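# Wheel the whiteboard into the yellow bay next door

## Task

Bring the whiteboard through to the adjoining room and leave it parked in that room's yellow taped bay, so that each of its four wheels sits fully inside the tape and none rests on the tape line. It only counts if the whiteboard stays there without the robot holding it. The task fails if the coffee table is not standing upright at the end, if the sliding door is banged open or closed, or if the robot tips over or finishes leaning.

## Robot and tools

Robot: a Hello Robot Stretch 3 with one arm. It has a two-wheel differential base (0.33 m long, 0.34 m wide) that cannot strafe, a lift on a mast, and a telescoping arm that reaches out to the robot's right side. The gripper is advanced along the robot's heading only by driving the base. Turning in place pivots about the point midway between the drive wheels, 0.05 m behind the front edge. With the arm retracted and the wrist folded, the swept turning radius is 0.28 m; an unfolded level wrist sticks out beyond that.

Frames: the base frame has its origin on the floor between the drive wheels, x forward, y left, z up. hand_pose is reported in this frame, at the fingertip contact point. The odometry frame is the base frame where the scene began. Heading is positive to the left, from -3.142 to 3.142.

execute_actions takes "actions", a list run in order. Each action may contain "robot", "steps" (control steps at 30 per second, 1 to 450, default 1) and "until". An action with only "steps" just waits. An empty list returns the current state and images.

"robot" is one command, a list of up to 8 commands run in sequence, or {"stop": true}, which brakes everything and clears the queue. A command may hold:
- "base": exactly one of {"translate_m": d}, a straight drive of d metres relative to where the base is when the command begins (positive forward, |d| at most 1), or {"rotate_rad": d}, a turn in place by d radians relative to the current heading (positive counter-clockwise seen from above, |d| at most 3.2). These are offsets, not poses.
- "joints": absolute targets by name; unnamed joints keep their goals. lift_m 0 to 1.1 (arm height on the mast, metres); arm_m 0 to 0.52 (extension, metres); wrist_yaw_rad -1.345 to 4.42 (0 along the arm, positive toward the front, 3.0 folded over the base); wrist_pitch_rad -1.57 to 0.451 (0 level, negative tips fingers down); wrist_roll_rad -2.911 to 2.911; gripper_m -0.089 to 0.179 (bigger is wider; the actual fingertip gap is a bit less); head_pan_rad -3.953 to 1.73 (0 forward, positive left, -1.57 looks along the arm); head_tilt_rad -1.53 to 0.419 (negative looks down).
- "contact_limits": {"arm_m": effort percent, 1 to 100}, how hard the arm may push before it halts; smaller is gentler.
- In a queue list, {"pause_s": s} waits s seconds (up to 15).
Motions begin at once and continue across later actions and your thinking. A new command overrides immediately and discards the rest of an older queue. A queued command starts only once the previous one finished "done" ("off_target" also passes for base and gripper_m); otherwise the rest is dropped.

"until" ends an action early. {"robot": {"status": "ended"}} fires when nothing reads moving and no queue runs; with many steps this is the usual way to wait. You may also compare fields, e.g. {"robot": {"lift_m": [">", 0.3], "base_status": ["!=", "moving"]}}, using "=", "!=", "<", "<=", ">", ">=". {"any": {"status": "ended"}} fires when any single motion or the queue finishes. Any invalid value rejects the entire call, and nothing in it runs.

Speed: the base moves fast (0.30 m/s, 1.9 rad/s) only when stowed: lift_m under 0.30, arm_m under 0.03, wrist_yaw_rad over 2.54; otherwise 0.10 m/s and 0.63 rad/s.

Wrist safety: fold or unfold the wrist only with lift_m in 0.32 to 0.95, wrist_pitch_rad -0.4 and roll near 0; after folding the lift may go down to 0.25. If wrist_yaw_rad is under -0.4, keep pitch at -0.5 or lower.

Gripping: command gripper_m smaller than the object width to grasp (lower squeezes harder); open to at least 0.02 above the touch value to let go. Neither the reading nor "done" proves a hold.

Result lines: robot.base_status shows progress, e.g. moving (translate_m +0.1200 of +0.3000). joint_goals and joint_status list each joint's goal and state: moving, done, off_target (stopped away from the goal, possibly still pushing), contact_stop (arm or lift hit something and went slack), time_out, stopped, not_commanded, torque_fault (a wrist servo shut off for 10 s after straining). measured_speeds are encoder speeds. "refusals", "queue" and "queue_left" track refused goals and queue progress; lines starting "refused:", "dropped:" or "replaced:" explain why. robot.on_its_own appears when the robot changed a goal itself, a joint is slack or off, a motor strains at rest, or the base leans 3 degrees or more. base_tilt gives forward/right lean in degrees. lidar_m gives 12 distances in 30-degree sectors counter-clockwise from straight ahead (4th left, 7th behind, 10th right), at 0.17 m height, "-" for nothing seen. wrist_depth_mm and head_depth_mm are 7x7 grids of depth in mm. motor_effort is percent effort per joint, with the peak in brackets; left_wheel/right_wheel positive means pushing forward. base_odometry counts wheel turns, so slip looks like travel.

zoom_image: {"camera": one of "head_camera", "nav_camera", "wrist_camera", "region": [x0, y0, x1, y1]} in pixels from the top-left, at most 504 by 504, giving a closer look at that camera's latest image.

finished_scene: {"scene": n} with the current scene's number; it is final and reports whether the task succeeded. Let all motion finish before calling it, because the robot is braked afterwards.

Cautions: pushing against something solid with the gripper above about 0.45 m can tip the robot, and a second push after a contact_stop is worse. Driving while holding or pushing something fixed, or snagging furniture (especially reversing), can also tip it; back out in small steps, release contact, and lower lift_m to about 0.2 if it stays tilted. Move the sliding door gently, keep the coffee table standing, avoid dropping or hitting things hard, and leave the whiteboard resting on its own. Loose objects may occasionally be nudged by outside pushes.

Each tool is called after "Request:" in YAML: its name, and indented under it one key for each argument.

## Session

Request:
execute_actions:
  actions: []

Scene clock: 0.00 s.
robot.base_odometry: x=+0.000 y=+0.000 heading=+0.000 (m, m, rad; robot's odometry frame)
robot.turned_by_wheels: +0.000 (rad since the last result)
robot.turned_by_imu: +0.000 (rad since the last result)
robot.base_tilt: forward=+0.1 right=-2.9 (deg)
robot.lidar_m: 1.27 1.11 0.68 0.61 0.61 0.73 1.36 1.46 1.49 3.17 1.24 1.44
robot.head_depth_mm: 1323 1321 1316 1352 1360 1373 1377 / 1281 1287 1279 1307 1331 1335 1344 / 1263 1249 1256 1286 1297 1300 1315 / 1228 1225 1227 1257 1268 1277 1282 / 1203 1205 1219 1232 1241 1246 1251 / 1179 1186 1194 1201 1208 1219 1225 / 1150 1165 1166 1179 1186 1186 1201
robot.base_status: not_commanded
robot.joint_positions: lift_m=+0.500 arm_m=-0.002 wrist_yaw_rad=+3.120 wrist_pitch_rad=-0.517 wrist_roll_rad=+0.012 gripper_m=+0.037 head_pan_rad=+0.016 head_tilt_rad=+0.001
robot.joint_goals: lift_m=+0.500 arm_m=-0.002 wrist_yaw_rad=+3.120 wrist_pitch_rad=-0.517 wrist_roll_rad=+0.012 gripper_m=+0.037 head_pan_rad=+0.016 head_tilt_rad=+0.001
robot.joint_status: lift_m=not_commanded arm_m=not_commanded wrist_yaw_rad=not_commanded wrist_pitch_rad=not_commanded wrist_roll_rad=not_commanded gripper_m=not_commanded head_pan_rad=not_commanded head_tilt_rad=not_commanded
robot.measured_speeds: translate_m=+0.000 rotate_rad=+0.000 lift_m=+0.000 arm_m=+0.000 wrist_yaw_rad=+0.000 wrist_pitch_rad=+0.000 wrist_roll_rad=+0.000 head_pan_rad=+0.000 head_tilt_rad=+0.000
robot: refusals=0 queue=idle queue_left=0
robot.motor_effort: left_wheel=+0 right_wheel=+0 lift_m=+26 arm_m=+1 wrist_yaw_rad=+0 wrist_pitch_rad=+7 wrist_roll_rad=+0 gripper_m=+0 head_pan_rad=+0 head_tilt_rad=+1 (%)
robot.hand_pose: x=-0.0167 y=+0.0675 z=+0.4912 quat_wxyz=(+0.189, +0.689, +0.173, +0.678) (m; robot's base frame)
robot.wrist_depth_mm: 493 519 580 605 665 709 781 / 533 573 - 678 735 823 928 / 591 635 - 758 817 931 - / 657 703 762 869 915 975 959 / 704 764 807 815 806 811 791 / 701 687 711 695 696 687 686 / 603 606 - 627 605 610 604
pictures: head_camera (sideways: a quarter turn clockwise sets it upright), nav_camera (sideways: a quarter turn counterclockwise sets it upright), wrist_camera
Images, in order (width x height): head_camera 896x504, nav_camera 672x504, wrist_camera 644x364.

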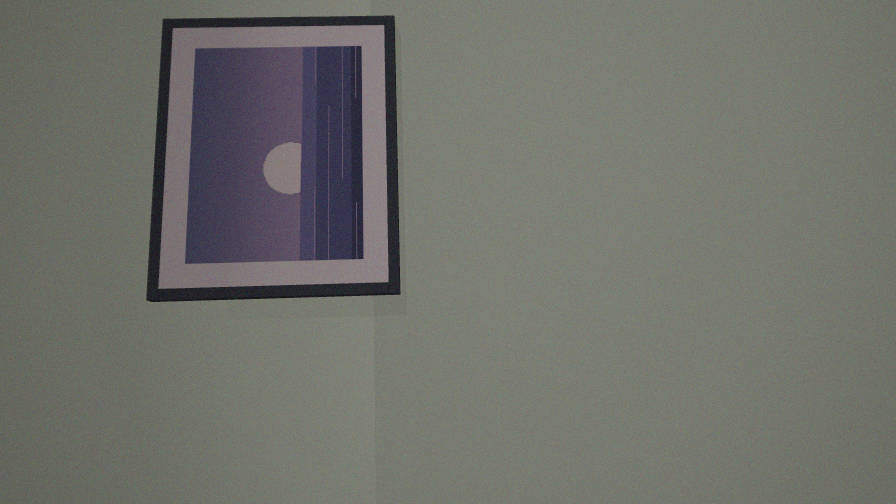

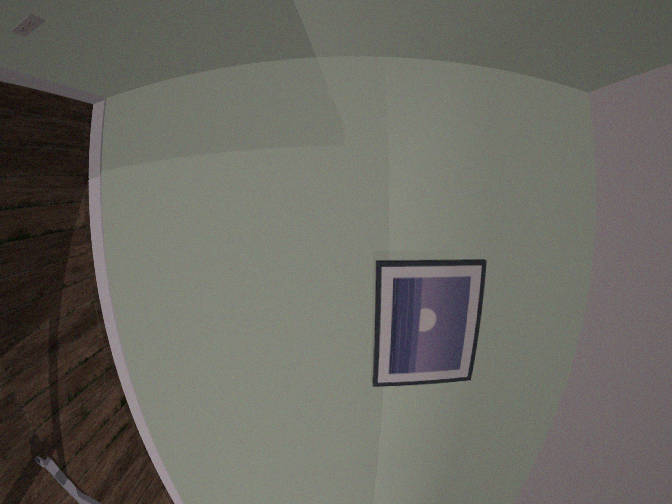

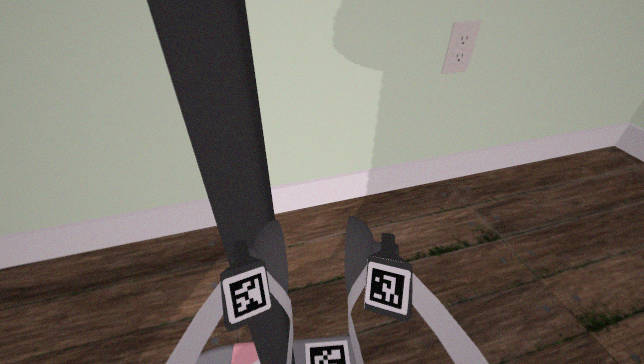

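Request:
execute_actions:
  actions:
    - {"robot":{"joints":{"head_pan_rad":-1.57,"head_tilt_rad":-0.5,"lift_m":0.27}},"steps":450,"until":{"robot":{"status":"ended"}}}

Scene clock: 3.03 s.
robot.base_odometry: x=+0.000 y=+0.000 heading=+0.000 (m, m, rad; robot's odometry frame)
robot.turned_by_wheels: +0.000 (rad since the last result)
robot.turned_by_imu: -0.001 (rad since the last result)
robot.base_tilt: forward=+0.1 right=-3.0 (deg)
robot.lidar_m: 1.27 1.11 0.68 0.61 0.61 0.73 1.36 1.46 1.49 3.16 1.24 1.43
robot.head_depth_mm: 1239 2434 2635 2529 1911 1546 1300 / 1174 1291 1422 2417 1857 1547 1302 / 1123 1230 1354 2537 1860 1555 1303 / 1083 1177 1290 2549 1880 1567 1307 / 1037 1128 1242 2442 1809 1559 1307 / 1007 1090 1189 2451 1824 1563 1312 / 965 1049 1132 2340 1953 1561 1321
robot.base_status: not_commanded
robot.joint_positions: lift_m=+0.271 arm_m=-0.002 wrist_yaw_rad=+3.120 wrist_pitch_rad=-0.518 wrist_roll_rad=+0.012 gripper_m=+0.037 head_pan_rad=-1.563 head_tilt_rad=-0.493
robot.joint_goals: lift_m=+0.270 arm_m=-0.002 wrist_yaw_rad=+3.120 wrist_pitch_rad=-0.518 wrist_roll_rad=+0.012 gripper_m=+0.037 head_pan_rad=-1.570 head_tilt_rad=-0.500
robot.joint_status: lift_m=done arm_m=not_commanded wrist_yaw_rad=not_commanded wrist_pitch_rad=not_commanded wrist_roll_rad=not_commanded gripper_m=not_commanded head_pan_rad=done head_tilt_rad=done
robot.measured_speeds: translate_m=+0.000 rotate_rad=+0.000 lift_m=+0.000 arm_m=+0.000 wrist_yaw_rad=+0.000 wrist_pitch_rad=+0.000 wrist_roll_rad=+0.000 head_pan_rad=+0.000 head_tilt_rad=+0.000
robot: refusals=0 queue=done queue_left=0
robot.motor_effort: left_wheel=+0(0) right_wheel=+0(0) lift_m=+16(27) arm_m=+0(0) wrist_yaw_rad=+0(1) wrist_pitch_rad=+8(8) wrist_roll_rad=+0(0) gripper_m=+0(0) head_pan_rad=-4(45) head_tilt_rad=-2(31) (%)
robot.hand_pose: x=-0.0167 y=+0.0675 z=+0.2615 quat_wxyz=(+0.190, +0.689, +0.173, +0.678) (m; robot's base frame)
robot.wrist_depth_mm: 498 525 581 614 666 717 782 / 537 574 - 674 747 799 878 / 582 625 - 725 740 755 758 / 612 605 609 610 605 610 612 / 505 512 - 544 511 501 509 / 453 - - - 442 433 432 / - - - - 379 376 379
pictures: head_camera (sideways: a quarter turn clockwise sets it upright), nav_camera (sideways: a quarter turn counterclockwise sets it upright), wrist_camera
Images, in order (width x height): head_camera 896x504, nav_camera 672x504, wrist_camera 644x364.

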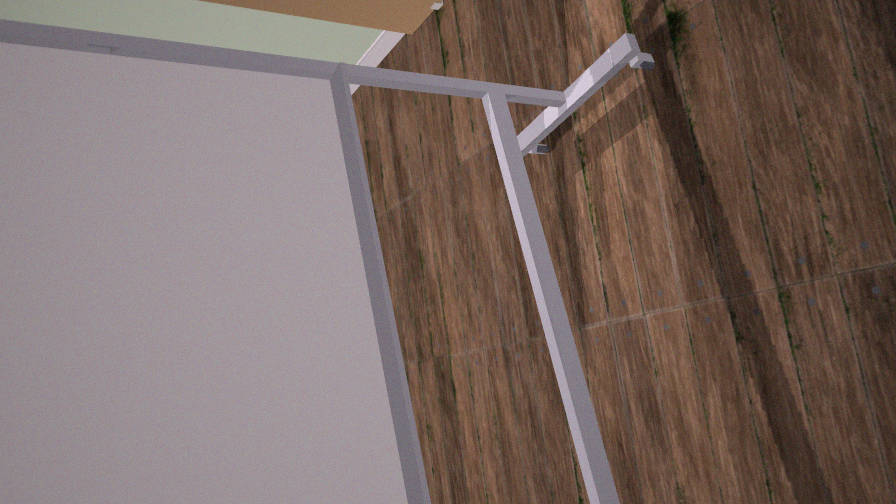

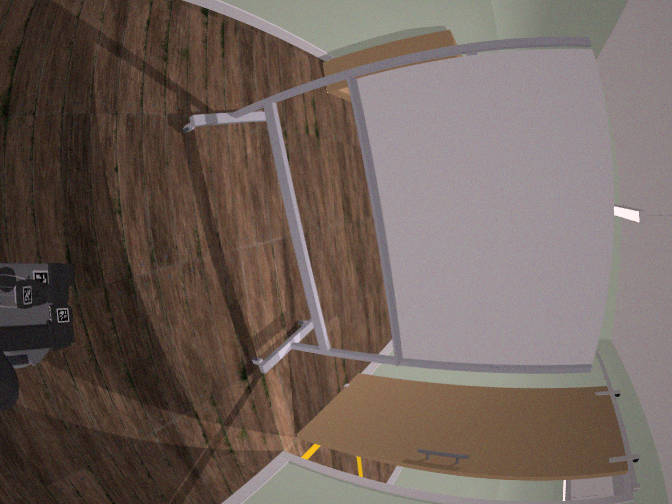

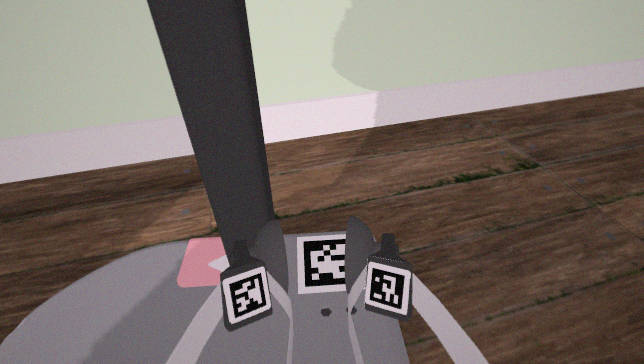

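Request:
execute_actions:
  actions:
    - {"robot":{"joints":{"head_pan_rad":-2.5,"head_tilt_rad":-0.4}},"steps":450,"until":{"robot":{"status":"ended"}}}

Scene clock: 4.57 s.
robot.base_odometry: x=+0.000 y=+0.000 heading=+0.000 (m, m, rad; robot's odometry frame)
robot.turned_by_wheels: +0.000 (rad since the last result)
robot.turned_by_imu: +0.000 (rad since the last result)
robot.base_tilt: forward=+0.1 right=-2.9 (deg)
robot.lidar_m: 1.27 1.11 0.68 0.61 0.61 0.73 1.36 1.45 1.49 3.17 1.24 1.43
robot.head_depth_mm: 1206 1288 1378 1498 1619 1675 1369 / 1249 1332 1441 1563 1709 1675 1374 / 1290 1393 1510 1635 1800 1691 1371 / 1343 1446 1571 1720 1894 1688 1382 / 1405 1519 1657 1820 1963 1692 1385 / 1459 1589 1749 1925 2061 1700 1386 / 1543 - - 2036 2093 1700 1386
robot.base_status: not_commanded
robot.joint_positions: lift_m=+0.271 arm_m=-0.002 wrist_yaw_rad=+3.120 wrist_pitch_rad=-0.518 wrist_roll_rad=+0.012 gripper_m=+0.037 head_pan_rad=-2.493 head_tilt_rad=-0.409
robot.joint_goals: lift_m=+0.270 arm_m=-0.002 wrist_yaw_rad=+3.120 wrist_pitch_rad=-0.518 wrist_roll_rad=+0.012 gripper_m=+0.037 head_pan_rad=-2.500 head_tilt_rad=-0.400
robot.joint_status: lift_m=done arm_m=not_commanded wrist_yaw_rad=not_commanded wrist_pitch_rad=not_commanded wrist_roll_rad=not_commanded gripper_m=not_commanded head_pan_rad=done head_tilt_rad=done
robot.measured_speeds: translate_m=+0.000 rotate_rad=+0.000 lift_m=+0.000 arm_m=+0.000 wrist_yaw_rad=+0.000 wrist_pitch_rad=+0.000 wrist_roll_rad=+0.000 head_pan_rad=+0.000 head_tilt_rad=+0.000
robot: refusals=0 queue=done queue_left=0
robot.motor_effort: left_wheel=+0(0) right_wheel=+0(0) lift_m=+16(16) arm_m=+0(1) wrist_yaw_rad=+0(0) wrist_pitch_rad=+8(8) wrist_roll_rad=+0(0) gripper_m=+0(0) head_pan_rad=-5(46) head_tilt_rad=+5(15) (%)
robot.hand_pose: x=-0.0167 y=+0.0675 z=+0.2615 quat_wxyz=(+0.190, +0.689, +0.173, +0.678) (m; robot's base frame)
robot.wrist_depth_mm: 494 526 571 606 652 711 795 / 535 568 - 671 732 799 908 / 582 619 - 719 752 747 774 / 615 604 616 605 611 622 610 / 508 507 - 547 497 507 508 / 449 - - - 445 437 437 / - - - - 379 379 383
pictures: head_camera (sideways: a quarter turn clockwise sets it upright), nav_camera (sideways: a quarter turn counterclockwise sets it upright), wrist_camera
Images, in order (width x height): head_camera 896x504, nav_camera 672x504, wrist_camera 644x364.

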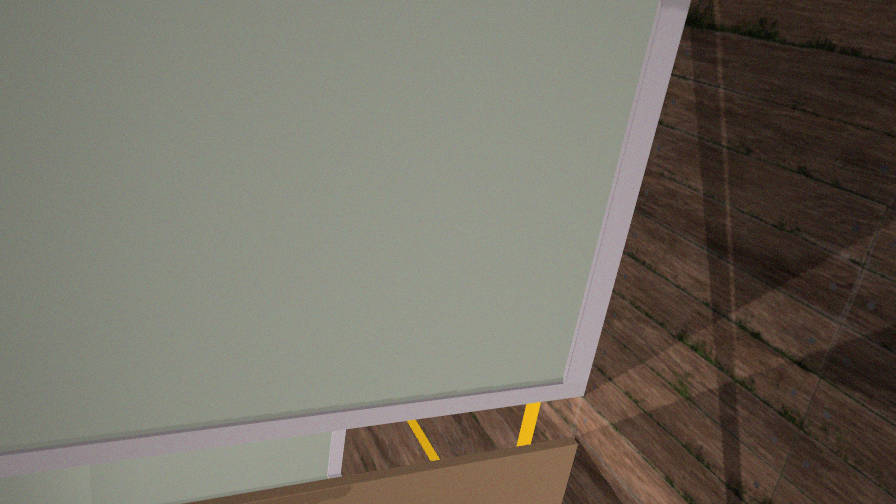

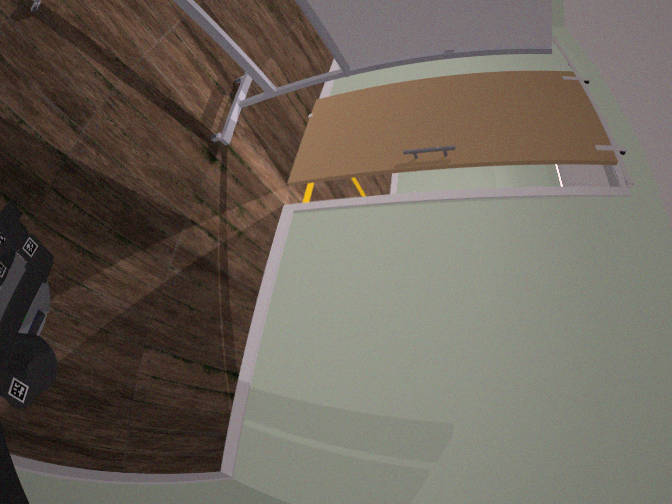

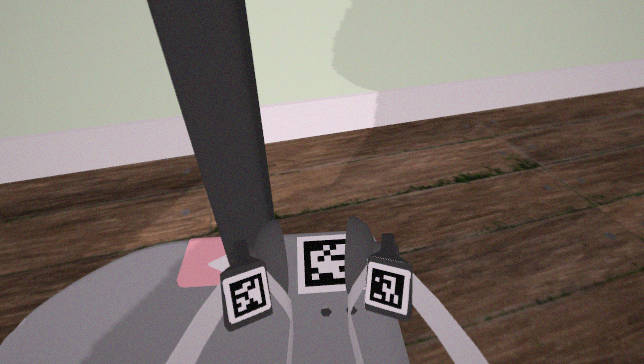

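Request:
execute_actions:
  actions:
    - {"robot":[{"base":{"rotate_rad":-2.93},"joints":{"head_pan_rad":0,"head_tilt_rad":-0.6}},{"base":{"translate_m":1.0}},{"base":{"rotate_rad":1.57}},{"base":{"translate_m":0.5}}],"steps":450,"until":{"robot":{"status":"ended"}}}

Scene clock: 18.73 s.
robot.base_odometry: x=-0.873 y=-0.699 heading=-1.360 (m, m, rad; robot's odometry frame)
robot.turned_by_wheels: -1.360 (rad since the last result)
robot.turned_by_imu: -1.354 (rad since the last result)
robot.base_tilt: forward=+0.0 right=-2.7 (deg)
robot.lidar_m: 1.54 0.87 1.66 2.27 1.56 1.15 1.10 0.64 0.47 0.45 0.47 0.64
robot.head_depth_mm: 1068 1086 1111 1144 1187 1366 1205 / 1710 1553 1601 1643 1644 1434 1225 / 2312 2533 2746 2182 1745 1444 1229 / 2315 2561 2787 2182 1739 1444 1236 / 2293 2544 2751 2204 1733 1450 1236 / 2294 2527 2737 2189 1749 1382 1192 / 2304 2521 2737 2069 1646 1422 1240
robot.base_status: done (translate_m +0.5000 of +0.5000)
robot.joint_positions: lift_m=+0.270 arm_m=-0.002 wrist_yaw_rad=+3.120 wrist_pitch_rad=-0.518 wrist_roll_rad=+0.012 gripper_m=+0.037 head_pan_rad=-0.007 head_tilt_rad=-0.594
robot.joint_goals: lift_m=+0.270 arm_m=-0.002 wrist_yaw_rad=+3.120 wrist_pitch_rad=-0.518 wrist_roll_rad=+0.012 gripper_m=+0.037 head_pan_rad=+0.000 head_tilt_rad=-0.600
robot.joint_status: lift_m=done arm_m=not_commanded wrist_yaw_rad=not_commanded wrist_pitch_rad=not_commanded wrist_roll_rad=not_commanded gripper_m=not_commanded head_pan_rad=done head_tilt_rad=done
robot.measured_speeds: translate_m=+0.000 rotate_rad=+0.000 lift_m=+0.000 arm_m=+0.000 wrist_yaw_rad=+0.000 wrist_pitch_rad=+0.000 wrist_roll_rad=+0.000 head_pan_rad=+0.000 head_tilt_rad=+0.000
robot: refusals=0 queue=done queue_left=0
robot.motor_effort: left_wheel=-4(13) right_wheel=+2(7) lift_m=+17(17) arm_m=+1(0) wrist_yaw_rad=+0(0) wrist_pitch_rad=+8(8) wrist_roll_rad=+0(1) gripper_m=+0(0) head_pan_rad=+4(47) head_tilt_rad=-3(19) (%)
robot.hand_pose: x=-0.0167 y=+0.0674 z=+0.2615 quat_wxyz=(+0.190, +0.689, +0.173, +0.678) (m; robot's base frame)
robot.wrist_depth_mm: - - - - - - - / - - - - - - - / 757 771 - 766 758 754 750 / 604 607 605 616 619 619 618 / 508 512 - 552 508 511 500 / 447 - - - 446 437 431 / - - - - 385 381 382
pictures: head_camera (sideways: a quarter turn clockwise sets it upright), nav_camera (sideways: a quarter turn counterclockwise sets it upright), wrist_camera
Images, in order (width x height): head_camera 896x504, nav_camera 672x504, wrist_camera 644x364.

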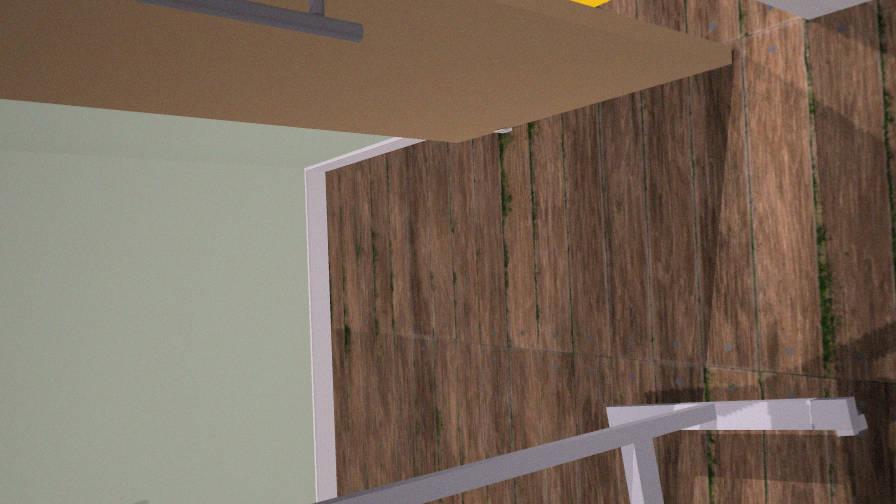

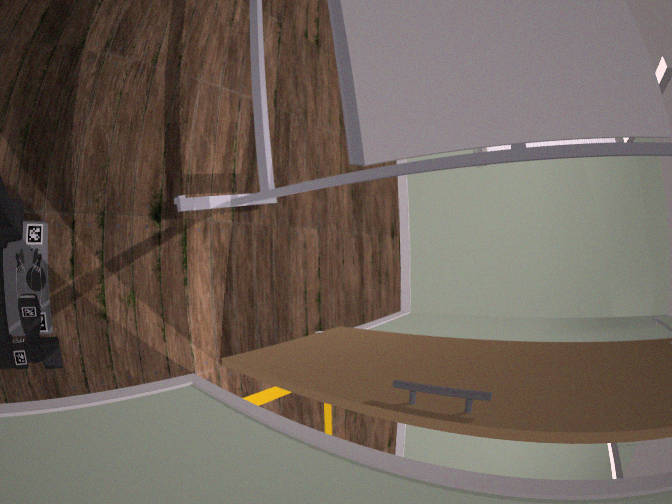

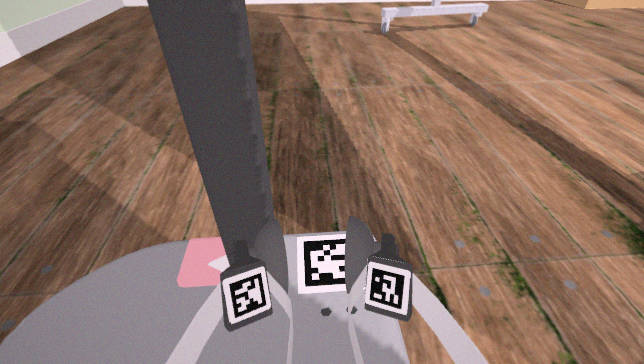

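Request:
execute_actions:
  actions:
    - {"robot":[{"joints":{"lift_m":0.36,"wrist_pitch_rad":-0.4,"gripper_m":0.0}},{"joints":{"wrist_yaw_rad":1.2,"head_pan_rad":-0.6,"head_tilt_rad":-0.9}},{"joints":{"wrist_pitch_rad":0}},{"base":{"translate_m":0.4}}],"steps":450,"until":{"robot":{"status":"ended"}}}

Scene clock: 29.03 s.
robot.base_odometry: x=-0.789 y=-1.090 heading=-1.360 (m, m, rad; robot's odometry frame)
robot.turned_by_wheels: +0.000 (rad since the last result)
robot.turned_by_imu: -0.002 (rad since the last result)
robot.base_tilt: forward=+0.0 right=-3.0 (deg)
robot.lidar_m: 1.77 0.50 2.36 1.56 2.13 1.56 1.50 0.64 0.47 0.45 0.47 0.57
robot.head_depth_mm: 2669 2224 1858 716 821 1009 1107 / 513 2097 1853 1587 1366 1189 1132 / 523 602 720 920 1330 1239 1119 / 533 634 844 1065 1345 1249 1120 / 694 835 1047 1412 1400 1245 1125 / 823 1037 1386 1596 1400 1247 1131 / 1016 1376 1818 1600 1403 1240 1123
robot.base_status: done (translate_m +0.4000 of +0.4000)
robot.joint_positions: lift_m=+0.360 arm_m=-0.002 wrist_yaw_rad=+1.202 wrist_pitch_rad=-0.020 wrist_roll_rad=+0.012 gripper_m=+0.000 head_pan_rad=-0.593 head_tilt_rad=-0.889
robot.joint_goals: lift_m=+0.360 arm_m=-0.002 wrist_yaw_rad=+1.200 wrist_pitch_rad=+0.000 wrist_roll_rad=+0.012 gripper_m=+0.000 head_pan_rad=-0.600 head_tilt_rad=-0.900
robot.joint_status: lift_m=done arm_m=not_commanded wrist_yaw_rad=done wrist_pitch_rad=done wrist_roll_rad=not_commanded gripper_m=done head_pan_rad=done head_tilt_rad=done
robot.measured_speeds: translate_m=+0.000 rotate_rad=+0.000 lift_m=+0.000 arm_m=+0.000 wrist_yaw_rad=+0.000 wrist_pitch_rad=+0.000 wrist_roll_rad=+0.000 head_pan_rad=+0.000 head_tilt_rad=+0.000
robot: refusals=0 queue=done queue_left=0
robot.motor_effort: left_wheel=-4(5) right_wheel=+3(5) lift_m=+35(37) arm_m=+0(0) wrist_yaw_rad=-2(3) wrist_pitch_rad=+12(12) wrist_roll_rad=+0(0) gripper_m=-2(80) head_pan_rad=-5(41) head_tilt_rad=-5(26) (%)
robot.hand_pose: x=+0.2172 y=-0.2354 z=+0.4689 quat_wxyz=(+0.584, +0.408, -0.582, +0.392) (m; robot's base frame)
robot.wrist_depth_mm: - - - 489 - - 208 / - - - 513 - - 210 / - - - 537 - - 215 / - - - 552 - - 221 / - - - 549 - - 227 / - - - - - 899 234 / 804 798 769 646 698 296 238
pictures: head_camera (sideways: a quarter turn clockwise sets it upright), nav_camera (sideways: a quarter turn counterclockwise sets it upright), wrist_camera
Images, in order (width x height): head_camera 896x504, nav_camera 672x504, wrist_camera 644x364.

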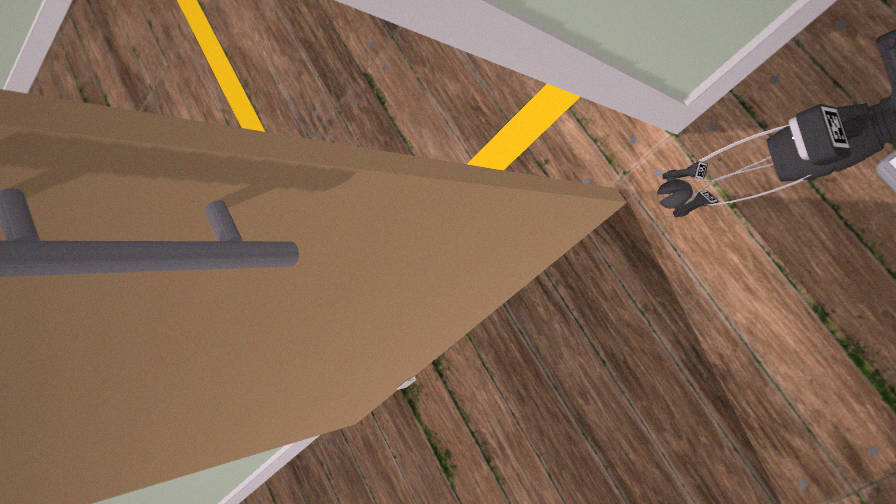

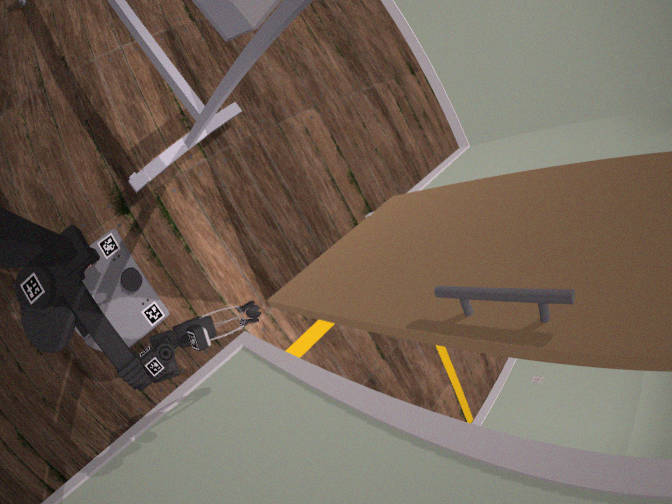

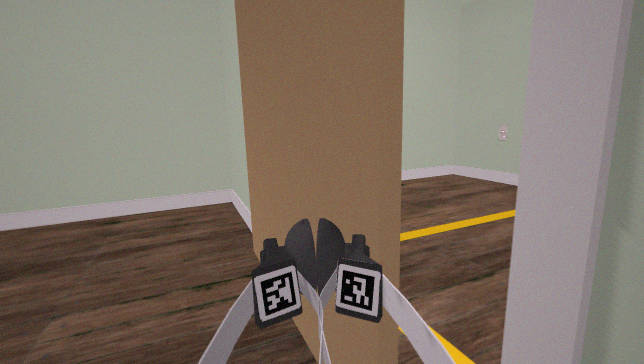

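Request:
execute_actions:
  actions:
    - {"robot":[{"joints":{"wrist_yaw_rad":0.0,"head_pan_rad":-1.0},"base":{"translate_m":0.35}},{"joints":{"arm_m":0.1}}],"steps":450,"until":{"robot":{"status":"ended"}}}

Scene clock: 35.87 s.
robot.base_odometry: x=-0.716 y=-1.433 heading=-1.360 (m, m, rad; robot's odometry frame)
robot.turned_by_wheels: +0.000 (rad since the last result)
robot.turned_by_imu: -0.001 (rad since the last result)
robot.base_tilt: forward=+0.0 right=-2.9 (deg)
robot.lidar_m: 1.77 1.99 0.29 0.28 2.36 1.92 1.77 0.64 0.46 0.40 0.41 0.56
robot.head_depth_mm: 337 385 449 1510 1424 1082 - / 344 348 442 580 761 1227 1102 / 378 437 512 620 833 1187 1143 / 400 468 562 707 951 1231 1127 / 425 503 614 790 1105 1253 1128 / 455 545 678 896 1334 1252 1126 / 487 592 754 1032 1385 1254 1126
robot.base_status: done (translate_m +0.3500 of +0.3500)
robot.joint_positions: lift_m=+0.360 arm_m=+0.100 wrist_yaw_rad=+0.002 wrist_pitch_rad=-0.020 wrist_roll_rad=+0.012 gripper_m=+0.000 head_pan_rad=-0.993 head_tilt_rad=-0.889
robot.joint_goals: lift_m=+0.360 arm_m=+0.100 wrist_yaw_rad=+0.000 wrist_pitch_rad=+0.000 wrist_roll_rad=+0.012 gripper_m=+0.000 head_pan_rad=-1.000 head_tilt_rad=-0.900
robot.joint_status: lift_m=done arm_m=done wrist_yaw_rad=done wrist_pitch_rad=done wrist_roll_rad=not_commanded gripper_m=done head_pan_rad=done head_tilt_rad=done
robot.measured_speeds: translate_m=+0.000 rotate_rad=+0.000 lift_m=+0.000 arm_m=+0.000 wrist_yaw_rad=+0.000 wrist_pitch_rad=+0.000 wrist_roll_rad=+0.000 head_pan_rad=+0.000 head_tilt_rad=+0.000
robot: refusals=0 queue=done queue_left=0
robot.motor_effort: left_wheel=-4(5) right_wheel=+3(5) lift_m=+35(35) arm_m=+4(3) wrist_yaw_rad=-1(2) wrist_pitch_rad=+12(12) wrist_roll_rad=+0(0) gripper_m=-2(2) head_pan_rad=-4(33) head_tilt_rad=-6(5) (%)
robot.hand_pose: x=-0.0210 y=-0.5003 z=+0.4690 quat_wxyz=(+0.703, +0.008, -0.711, -0.007) (m; robot's base frame)
robot.wrist_depth_mm: - - - - - 120 90 / - - - - - 121 92 / - - - - - 122 95 / - - - - - 123 98 / - - - - - 125 102 / 507 - - - 213 126 105 / 87 789 790 781 689 127 109
pictures: head_camera (sideways: a quarter turn clockwise sets it upright), nav_camera (sideways: a quarter turn counterclockwise sets it upright), wrist_camera
Images, in order (width x height): head_camera 896x504, nav_camera 672x504, wrist_camera 644x364.

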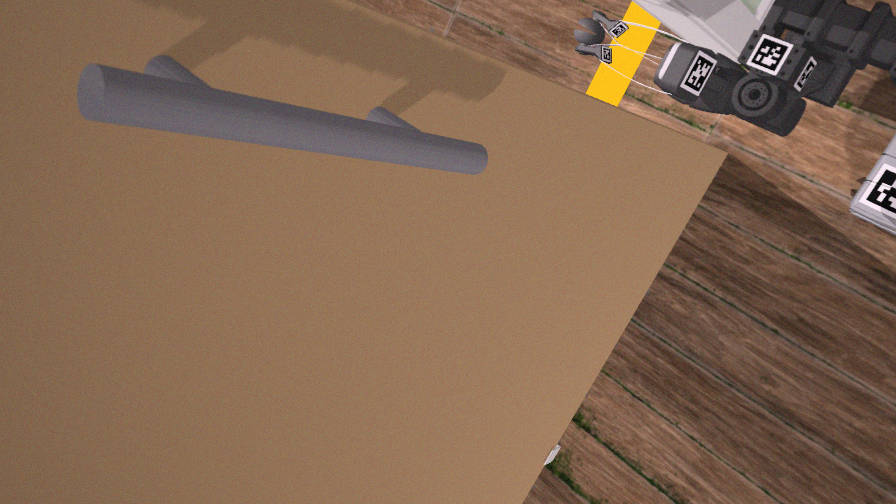

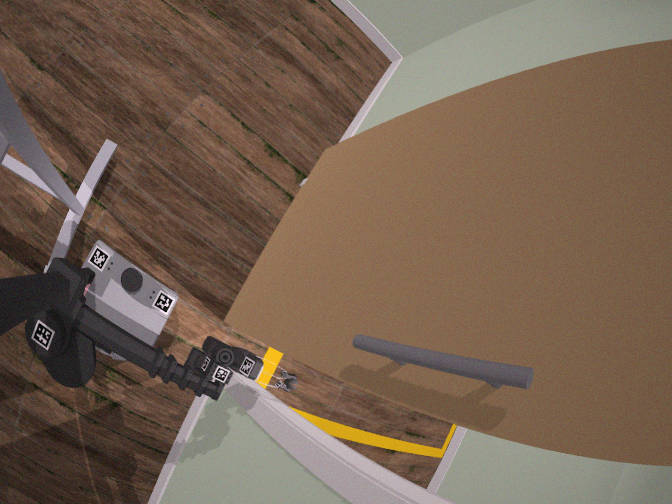

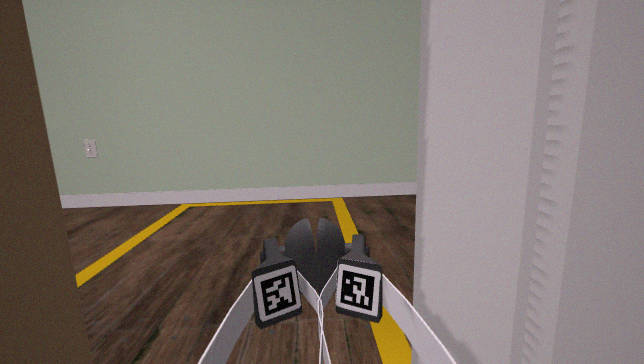

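Request:
execute_actions:
  actions:
    - {"robot":{"joints":{"head_pan_rad":-1.4,"head_tilt_rad":-0.7},"base":{"translate_m":0.65}},"steps":450,"until":{"robot":{"status":"ended"}}}

Scene clock: 43.63 s.
robot.base_odometry: x=-0.580 y=-2.068 heading=-1.360 (m, m, rad; robot's odometry frame)
robot.turned_by_wheels: +0.000 (rad since the last result)
robot.turned_by_imu: -0.003 (rad since the last result)
robot.base_tilt: forward=+0.0 right=-3.1 (deg)
robot.lidar_m: 1.26 1.31 1.79 1.98 2.36 0.62 1.78 0.87 2.59 0.40 0.41 0.56
robot.head_depth_mm: 2155 2410 2392 1882 1574 1346 1173 / 2167 2463 2375 1890 1563 1343 1194 / 314 360 424 518 1494 1295 - / 318 359 411 477 570 744 1022 / 322 365 346 461 587 771 1068 / 326 370 427 505 618 798 1120 / 331 375 434 516 634 821 1122
robot.base_status: done (translate_m +0.6500 of +0.6500)
robot.joint_positions: lift_m=+0.360 arm_m=+0.100 wrist_yaw_rad=-0.002 wrist_pitch_rad=-0.020 wrist_roll_rad=+0.012 gripper_m=+0.000 head_pan_rad=-1.393 head_tilt_rad=-0.705
robot.joint_goals: lift_m=+0.360 arm_m=+0.100 wrist_yaw_rad=+0.000 wrist_pitch_rad=+0.000 wrist_roll_rad=+0.012 gripper_m=+0.000 head_pan_rad=-1.400 head_tilt_rad=-0.700
robot.joint_status: lift_m=done arm_m=done wrist_yaw_rad=done wrist_pitch_rad=done wrist_roll_rad=not_commanded gripper_m=done head_pan_rad=done head_tilt_rad=done
robot.measured_speeds: translate_m=+0.000 rotate_rad=+0.000 lift_m=+0.000 arm_m=+0.000 wrist_yaw_rad=+0.000 wrist_pitch_rad=+0.000 wrist_roll_rad=+0.000 head_pan_rad=+0.000 head_tilt_rad=+0.000
robot: refusals=0 queue=done queue_left=0
robot.motor_effort: left_wheel=-3(18) right_wheel=+2(29) lift_m=+35(35) arm_m=+3(3) wrist_yaw_rad=+1(44) wrist_pitch_rad=+11(11) wrist_roll_rad=+0(0) gripper_m=-2(6) head_pan_rad=-4(34) head_tilt_rad=+3(20) (%)
robot.hand_pose: x=-0.0221 y=-0.5004 z=+0.4691 quat_wxyz=(+0.703, +0.006, -0.711, -0.008) (m; robot's base frame)
robot.wrist_depth_mm: - 61 - - - - - / - 61 - - - - - / - 60 - - - - - / - 59 - - - - - / - 58 - - - - - / - 58 957 - - 969 970 / - 57 714 758 768 758 746
pictures: head_camera (sideways: a quarter turn clockwise sets it upright), nav_camera (sideways: a quarter turn counterclockwise sets it upright), wrist_camera
Images, in order (width x height): head_camera 896x504, nav_camera 672x504, wrist_camera 644x364.

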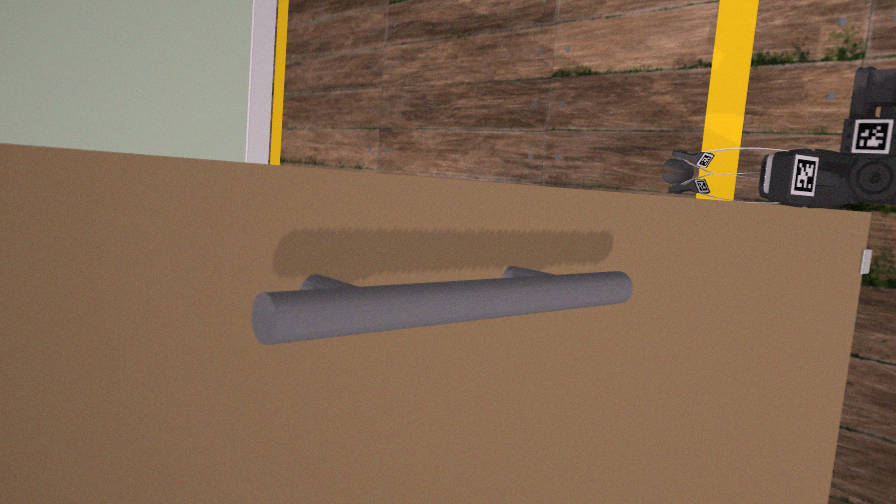

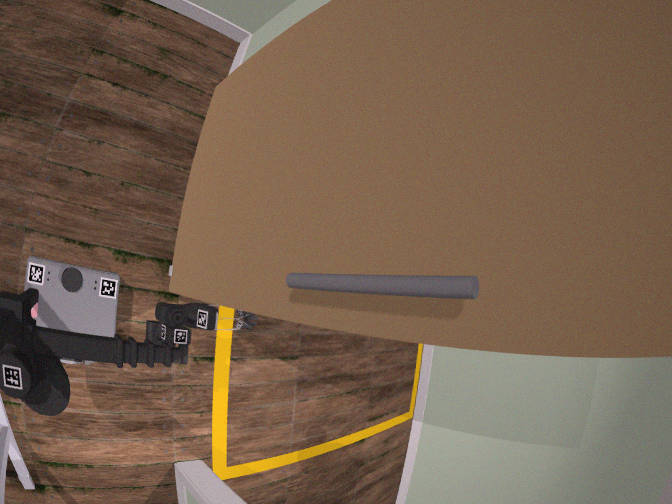

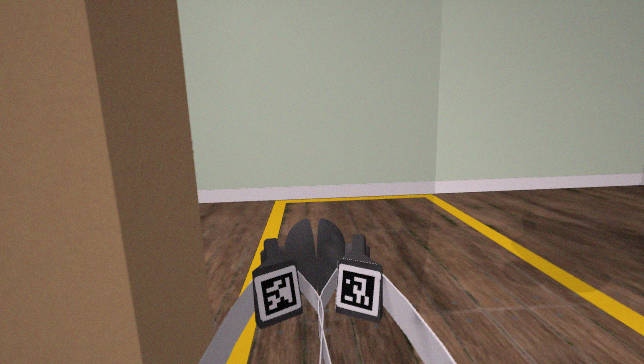

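Request:
execute_actions:
  actions:
    - {"robot":[{"base":{"translate_m":0.08}},{"joints":{"head_pan_rad":-2.6,"head_tilt_rad":-0.8}}],"steps":450,"until":{"robot":{"status":"ended"}}}

Scene clock: 47.03 s.
robot.base_odometry: x=-0.564 y=-2.146 heading=-1.360 (m, m, rad; robot's odometry frame)
robot.turned_by_wheels: +0.000 (rad since the last result)
robot.turned_by_imu: -0.007 (rad since the last result)
robot.base_tilt: forward=-0.1 right=-3.0 (deg)
robot.lidar_m: 1.19 1.23 1.68 1.97 2.36 0.69 1.82 0.94 2.59 0.40 0.41 0.56
robot.head_depth_mm: 1773 2367 2090 1728 1477 1281 1167 / 1273 1580 1924 1725 1487 1296 1180 / 1003 1175 1444 1649 1489 1291 1165 / 845 969 1147 1396 1486 1292 1167 / 893 2401 1987 1701 1488 1296 1168 / 2786 2555 2123 1752 1494 1305 1191 / 3078 2642 2118 1756 1491 1295 1191
robot.base_status: done (translate_m +0.0800 of +0.0800)
robot.joint_positions: lift_m=+0.360 arm_m=+0.100 wrist_yaw_rad=-0.128 wrist_pitch_rad=-0.020 wrist_roll_rad=+0.012 gripper_m=+0.000 head_pan_rad=-2.593 head_tilt_rad=-0.790
robot.joint_goals: lift_m=+0.360 arm_m=+0.100 wrist_yaw_rad=-0.107 wrist_pitch_rad=+0.000 wrist_roll_rad=+0.012 gripper_m=+0.000 head_pan_rad=-2.600 head_tilt_rad=-0.800
robot.joint_status: lift_m=done arm_m=done wrist_yaw_rad=done wrist_pitch_rad=done wrist_roll_rad=not_commanded gripper_m=done head_pan_rad=done head_tilt_rad=done
robot.measured_speeds: translate_m=+0.000 rotate_rad=+0.000 lift_m=+0.000 arm_m=+0.000 wrist_yaw_rad=+0.000 wrist_pitch_rad=+0.000 wrist_roll_rad=+0.000 head_pan_rad=+0.000 head_tilt_rad=+0.000
robot: refusals=0 queue=done queue_left=0
robot.on_its_own: wrist_yaw_rad is held at -0.107, not at your +0.000, by its stall guard, which is not easing now; wrist_yaw_rad is at rest, and its effort (+13) is outside its rest range (-12 to +12)
robot.motor_effort: left_wheel=-6(24) right_wheel=+9(32) lift_m=+34(35) arm_m=+2(3) wrist_yaw_rad=+13(55) wrist_pitch_rad=+11(11) wrist_roll_rad=+0(0) gripper_m=-3(7) head_pan_rad=-4(45) head_tilt_rad=-5(16) (%)
robot.hand_pose: x=-0.0541 y=-0.4984 z=+0.4691 quat_wxyz=(+0.701, -0.038, -0.710, -0.052) (m; robot's base frame)
robot.wrist_depth_mm: - 67 - - - - - / - 65 - - - - - / - 63 - - - - - / - 61 193 - - - - / - 59 175 - - - - / - 58 126 - - 971 963 / - 56 120 785 762 750 749
pictures: head_camera (sideways: a quarter turn clockwise sets it upright), nav_camera (sideways: a quarter turn counterclockwise sets it upright), wrist_camera
Images, in order (width x height): head_camera 896x504, nav_camera 672x504, wrist_camera 644x364.

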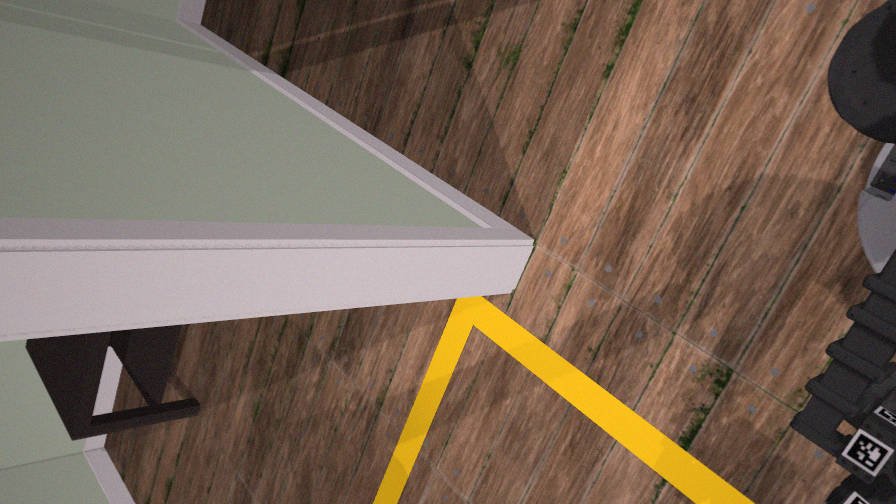

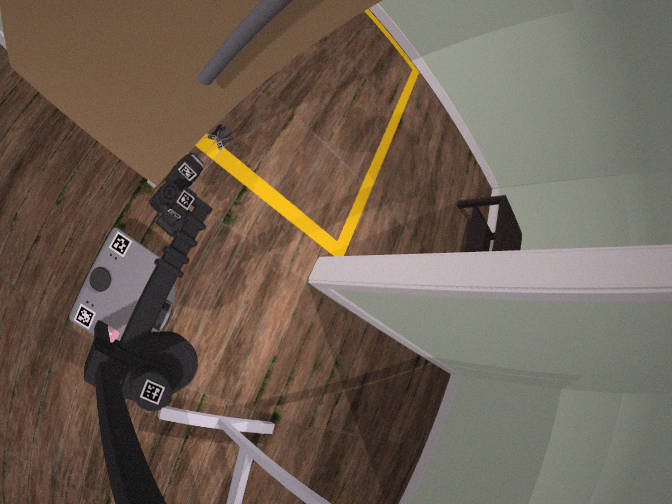

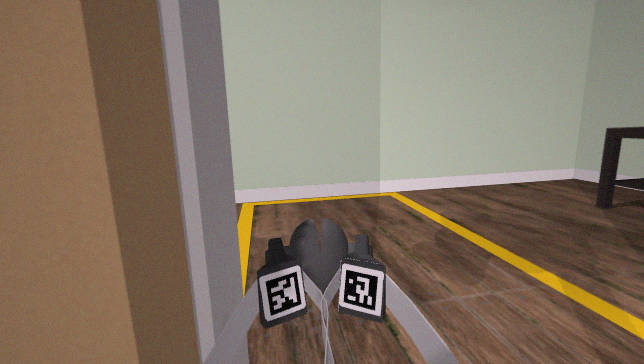

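Request:
execute_actions:
  actions:
    - {"robot":[{"base":{"translate_m":-0.03}},{"joints":{"arm_m":0,"wrist_yaw_rad":0.0}},{"joints":{"wrist_yaw_rad":0.7}},{"base":{"translate_m":0.15}},{"base":{"rotate_rad":-1.57}},{"base":{"translate_m":-0.26},"joints":{"wrist_yaw_rad":0,"gripper_m":0.15,"head_pan_rad":-1.57,"head_tilt_rad":-0.8}}],"steps":450,"until":{"robot":{"status":"ended"}}}

Scene clock: 53.07 s.
robot.base_odometry: x=-0.570 y=-2.117 heading=-1.360 (m, m, rad; robot's odometry frame)
robot.turned_by_wheels: +0.000 (rad since the last result)
robot.turned_by_imu: -0.001 (rad since the last result)
robot.base_tilt: forward=+0.0 right=-2.9 (deg)
robot.lidar_m: 1.22 1.26 1.72 1.97 2.35 0.66 1.82 0.92 2.59 0.40 0.41 0.56
robot.head_depth_mm: 1756 2367 2077 1733 1479 1290 1159 / 1272 1587 1923 1735 1474 1294 1183 / 1003 1186 1448 1664 1487 1295 1165 / 833 953 1122 1355 1486 1299 1169 / 841 999 1953 1661 1491 1304 1172 / 2737 2544 2110 1762 1487 1298 1155 / 3040 2680 2121 1749 1495 1297 1150
robot.base_status: done (translate_m -0.0300 of -0.0300)
robot.joint_positions: lift_m=+0.360 arm_m=+0.000 wrist_yaw_rad=+0.074 wrist_pitch_rad=-0.020 wrist_roll_rad=+0.011 gripper_m=+0.000 head_pan_rad=-2.593 head_tilt_rad=-0.790
robot.joint_goals: lift_m=+0.360 arm_m=+0.000 wrist_yaw_rad=+0.110 wrist_pitch_rad=+0.000 wrist_roll_rad=+0.011 gripper_m=+0.000 head_pan_rad=-2.600 head_tilt_rad=-0.800
robot.joint_status: lift_m=done arm_m=done wrist_yaw_rad=off_target wrist_pitch_rad=done wrist_roll_rad=not_commanded gripper_m=done head_pan_rad=done head_tilt_rad=done
robot.measured_speeds: translate_m=+0.000 rotate_rad=+0.000 lift_m=+0.000 arm_m=+0.000 wrist_yaw_rad=+0.000 wrist_pitch_rad=+0.000 wrist_roll_rad=+0.000 head_pan_rad=+0.000 head_tilt_rad=+0.000
robot: refusals=0 queue=dropped queue_left=0
robot.on_its_own: wrist_yaw_rad is held at +0.110, not at your +0.700, by its stall guard, which is still easing
robot.motor_effort: left_wheel=-7(16) right_wheel=+9(24) lift_m=+34(34) arm_m=-1(2) wrist_yaw_rad=+21(66) wrist_pitch_rad=+11(11) wrist_roll_rad=+0(0) gripper_m=-5(10) head_pan_rad=-5(5) head_tilt_rad=-4(4) (%)
robot.hand_pose: x=-0.0024 y=-0.4002 z=+0.4691 quat_wxyz=(+0.703, +0.034, -0.710, +0.019) (m; robot's base frame)
robot.wrist_depth_mm: 139 139 139 - - - - / 144 142 142 - - - - / 148 147 147 - - - - / 153 152 151 - - - - / 158 158 157 - - - - / 164 163 161 - - 953 969 / 170 169 168 741 768 765 743
pictures: head_camera (sideways: a quarter turn clockwise sets it upright), nav_camera (sideways: a quarter turn counterclockwise sets it upright), wrist_camera
dropped: robot: command 2 of its queue: wrist_yaw_rad: off_target
Images, in order (width x height): head_camera 896x504, nav_camera 672x504, wrist_camera 644x364.

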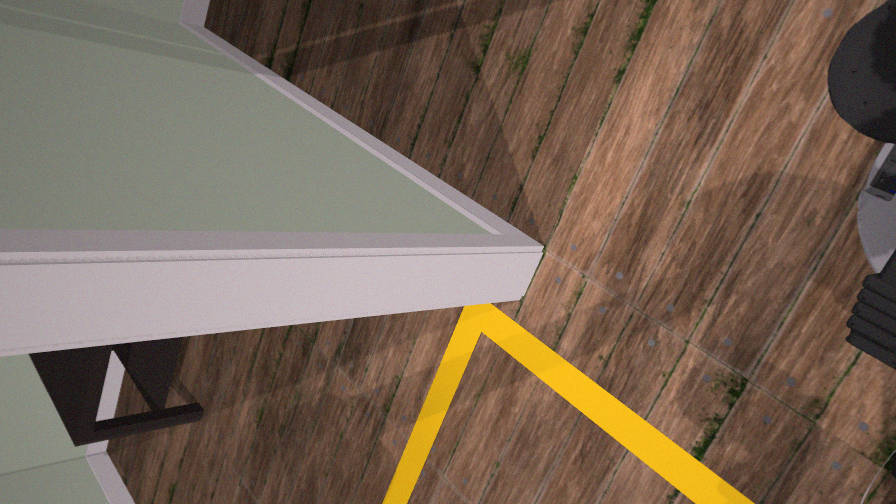

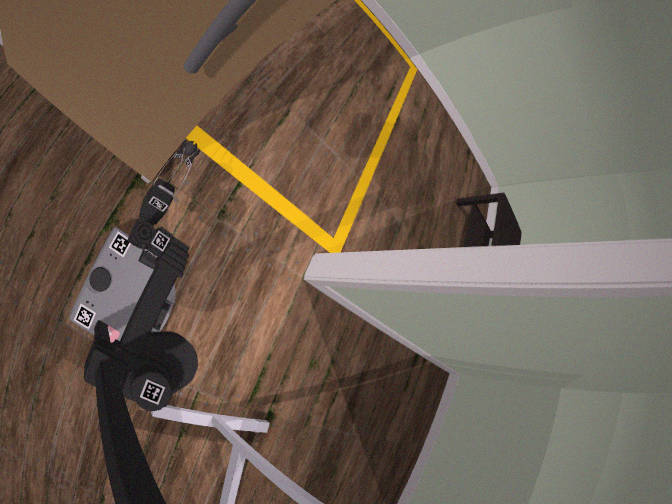

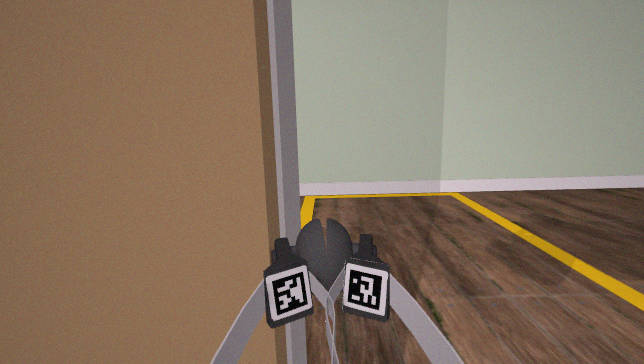

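Pitch down instead.

Request:
execute_actions:
  actions:
    - {"robot":[{"joints":{"wrist_yaw_rad":-0.05,"wrist_pitch_rad":-0.9}},{"base":{"translate_m":0.15}},{"base":{"rotate_rad":-1.57}},{"base":{"translate_m":-0.26},"joints":{"wrist_yaw_rad":0,"wrist_pitch_rad":0,"gripper_m":0.15,"head_pan_rad":-1.57,"head_tilt_rad":-0.8}}],"steps":450,"until":{"robot":{"status":"ended"}}}

Scene clock: 64.37 s.
robot.base_odometry: x=-0.284 y=-2.209 heading=-2.930 (m, m, rad; robot's odometry frame)
robot.turned_by_wheels: -1.569 (rad since the last result)
robot.turned_by_imu: -1.563 (rad since the last result)
robot.base_tilt: forward=+0.2 right=-3.0 (deg)
robot.lidar_m: 0.66 0.68 0.92 1.06 1.10 1.49 1.70 1.60 2.82 0.76 1.19 2.85
robot.head_depth_mm: 709 822 2021 1735 1477 1289 1140 / 691 797 1980 1725 1476 1282 1157 / 676 777 1930 1739 1486 1267 1167 / 689 798 981 1702 1429 1275 1134 / 2450 2614 2113 1737 1482 1297 1146 / 2411 2626 2108 1749 1496 1297 1146 / 2422 2521 2108 1755 1492 1293 1144
robot.base_status: done (translate_m -0.2600 of -0.2600)
robot.joint_positions: lift_m=+0.360 arm_m=+0.000 wrist_yaw_rad=-0.003 wrist_pitch_rad=-0.021 wrist_roll_rad=+0.011 gripper_m=+0.150 head_pan_rad=-1.577 head_tilt_rad=-0.790
robot.joint_goals: lift_m=+0.360 arm_m=+0.000 wrist_yaw_rad=+0.000 wrist_pitch_rad=+0.000 wrist_roll_rad=+0.011 gripper_m=+0.150 head_pan_rad=-1.570 head_tilt_rad=-0.800
robot.joint_status: lift_m=done arm_m=done wrist_yaw_rad=done wrist_pitch_rad=done wrist_roll_rad=not_commanded gripper_m=done head_pan_rad=done head_tilt_rad=done
robot.measured_speeds: translate_m=+0.000 rotate_rad=+0.000 lift_m=+0.000 arm_m=+0.000 wrist_yaw_rad=+0.000 wrist_pitch_rad=+0.000 wrist_roll_rad=+0.000 head_pan_rad=+0.000 head_tilt_rad=+0.000
robot: refusals=0 queue=done queue_left=0
robot.motor_effort: left_wheel=+4(8) right_wheel=-3(9) lift_m=+34(34) arm_m=-2(2) wrist_yaw_rad=+1(20) wrist_pitch_rad=+12(12) wrist_roll_rad=+0(0) gripper_m=+0(83) head_pan_rad=+4(47) head_tilt_rad=-4(4) (%)
robot.hand_pose: x=-0.0221 y=-0.4009 z=+0.4689 quat_wxyz=(+0.703, +0.007, -0.711, -0.008) (m; robot's base frame)
robot.wrist_depth_mm: 905 - - - - - - / 910 - - - - - - / 921 - - - - - - / 909 - - - - - - / 902 - - 557 587 629 - / 872 - - 944 - - 973 / 785 752 795 745 776 733 740
pictures: head_camera (sideways: a quarter turn clockwise sets it upright), nav_camera (sideways: a quarter turn counterclockwise sets it upright), wrist_camera
Images, in order (width x height): head_camera 896x504, nav_camera 672x504, wrist_camera 644x364.

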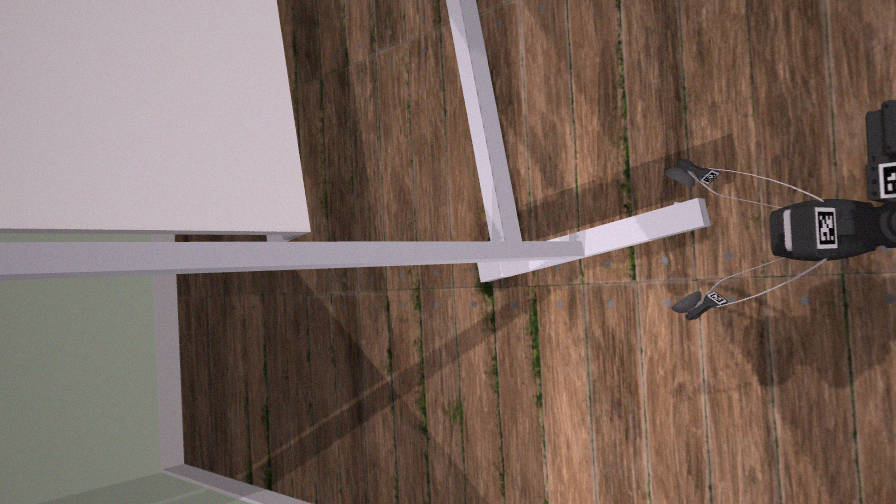

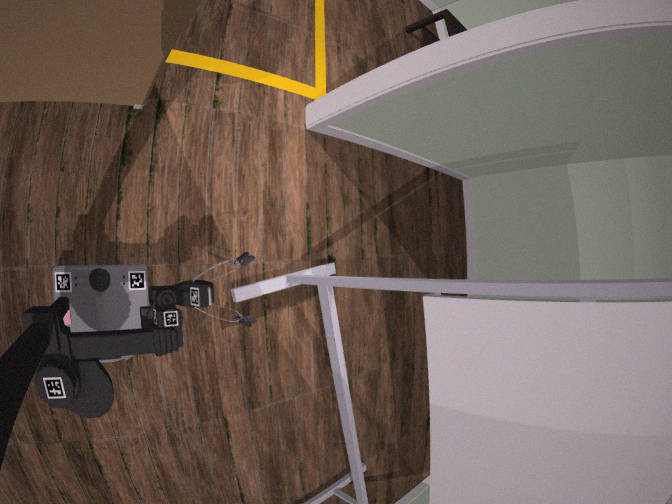

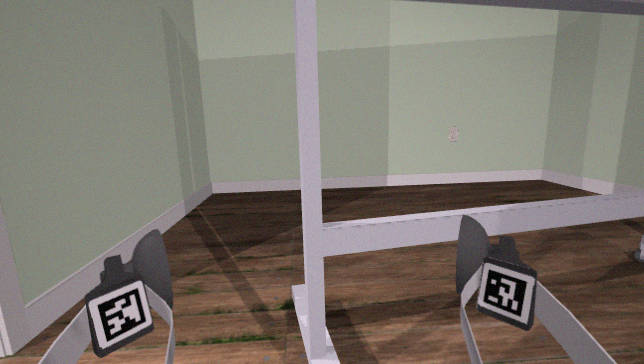

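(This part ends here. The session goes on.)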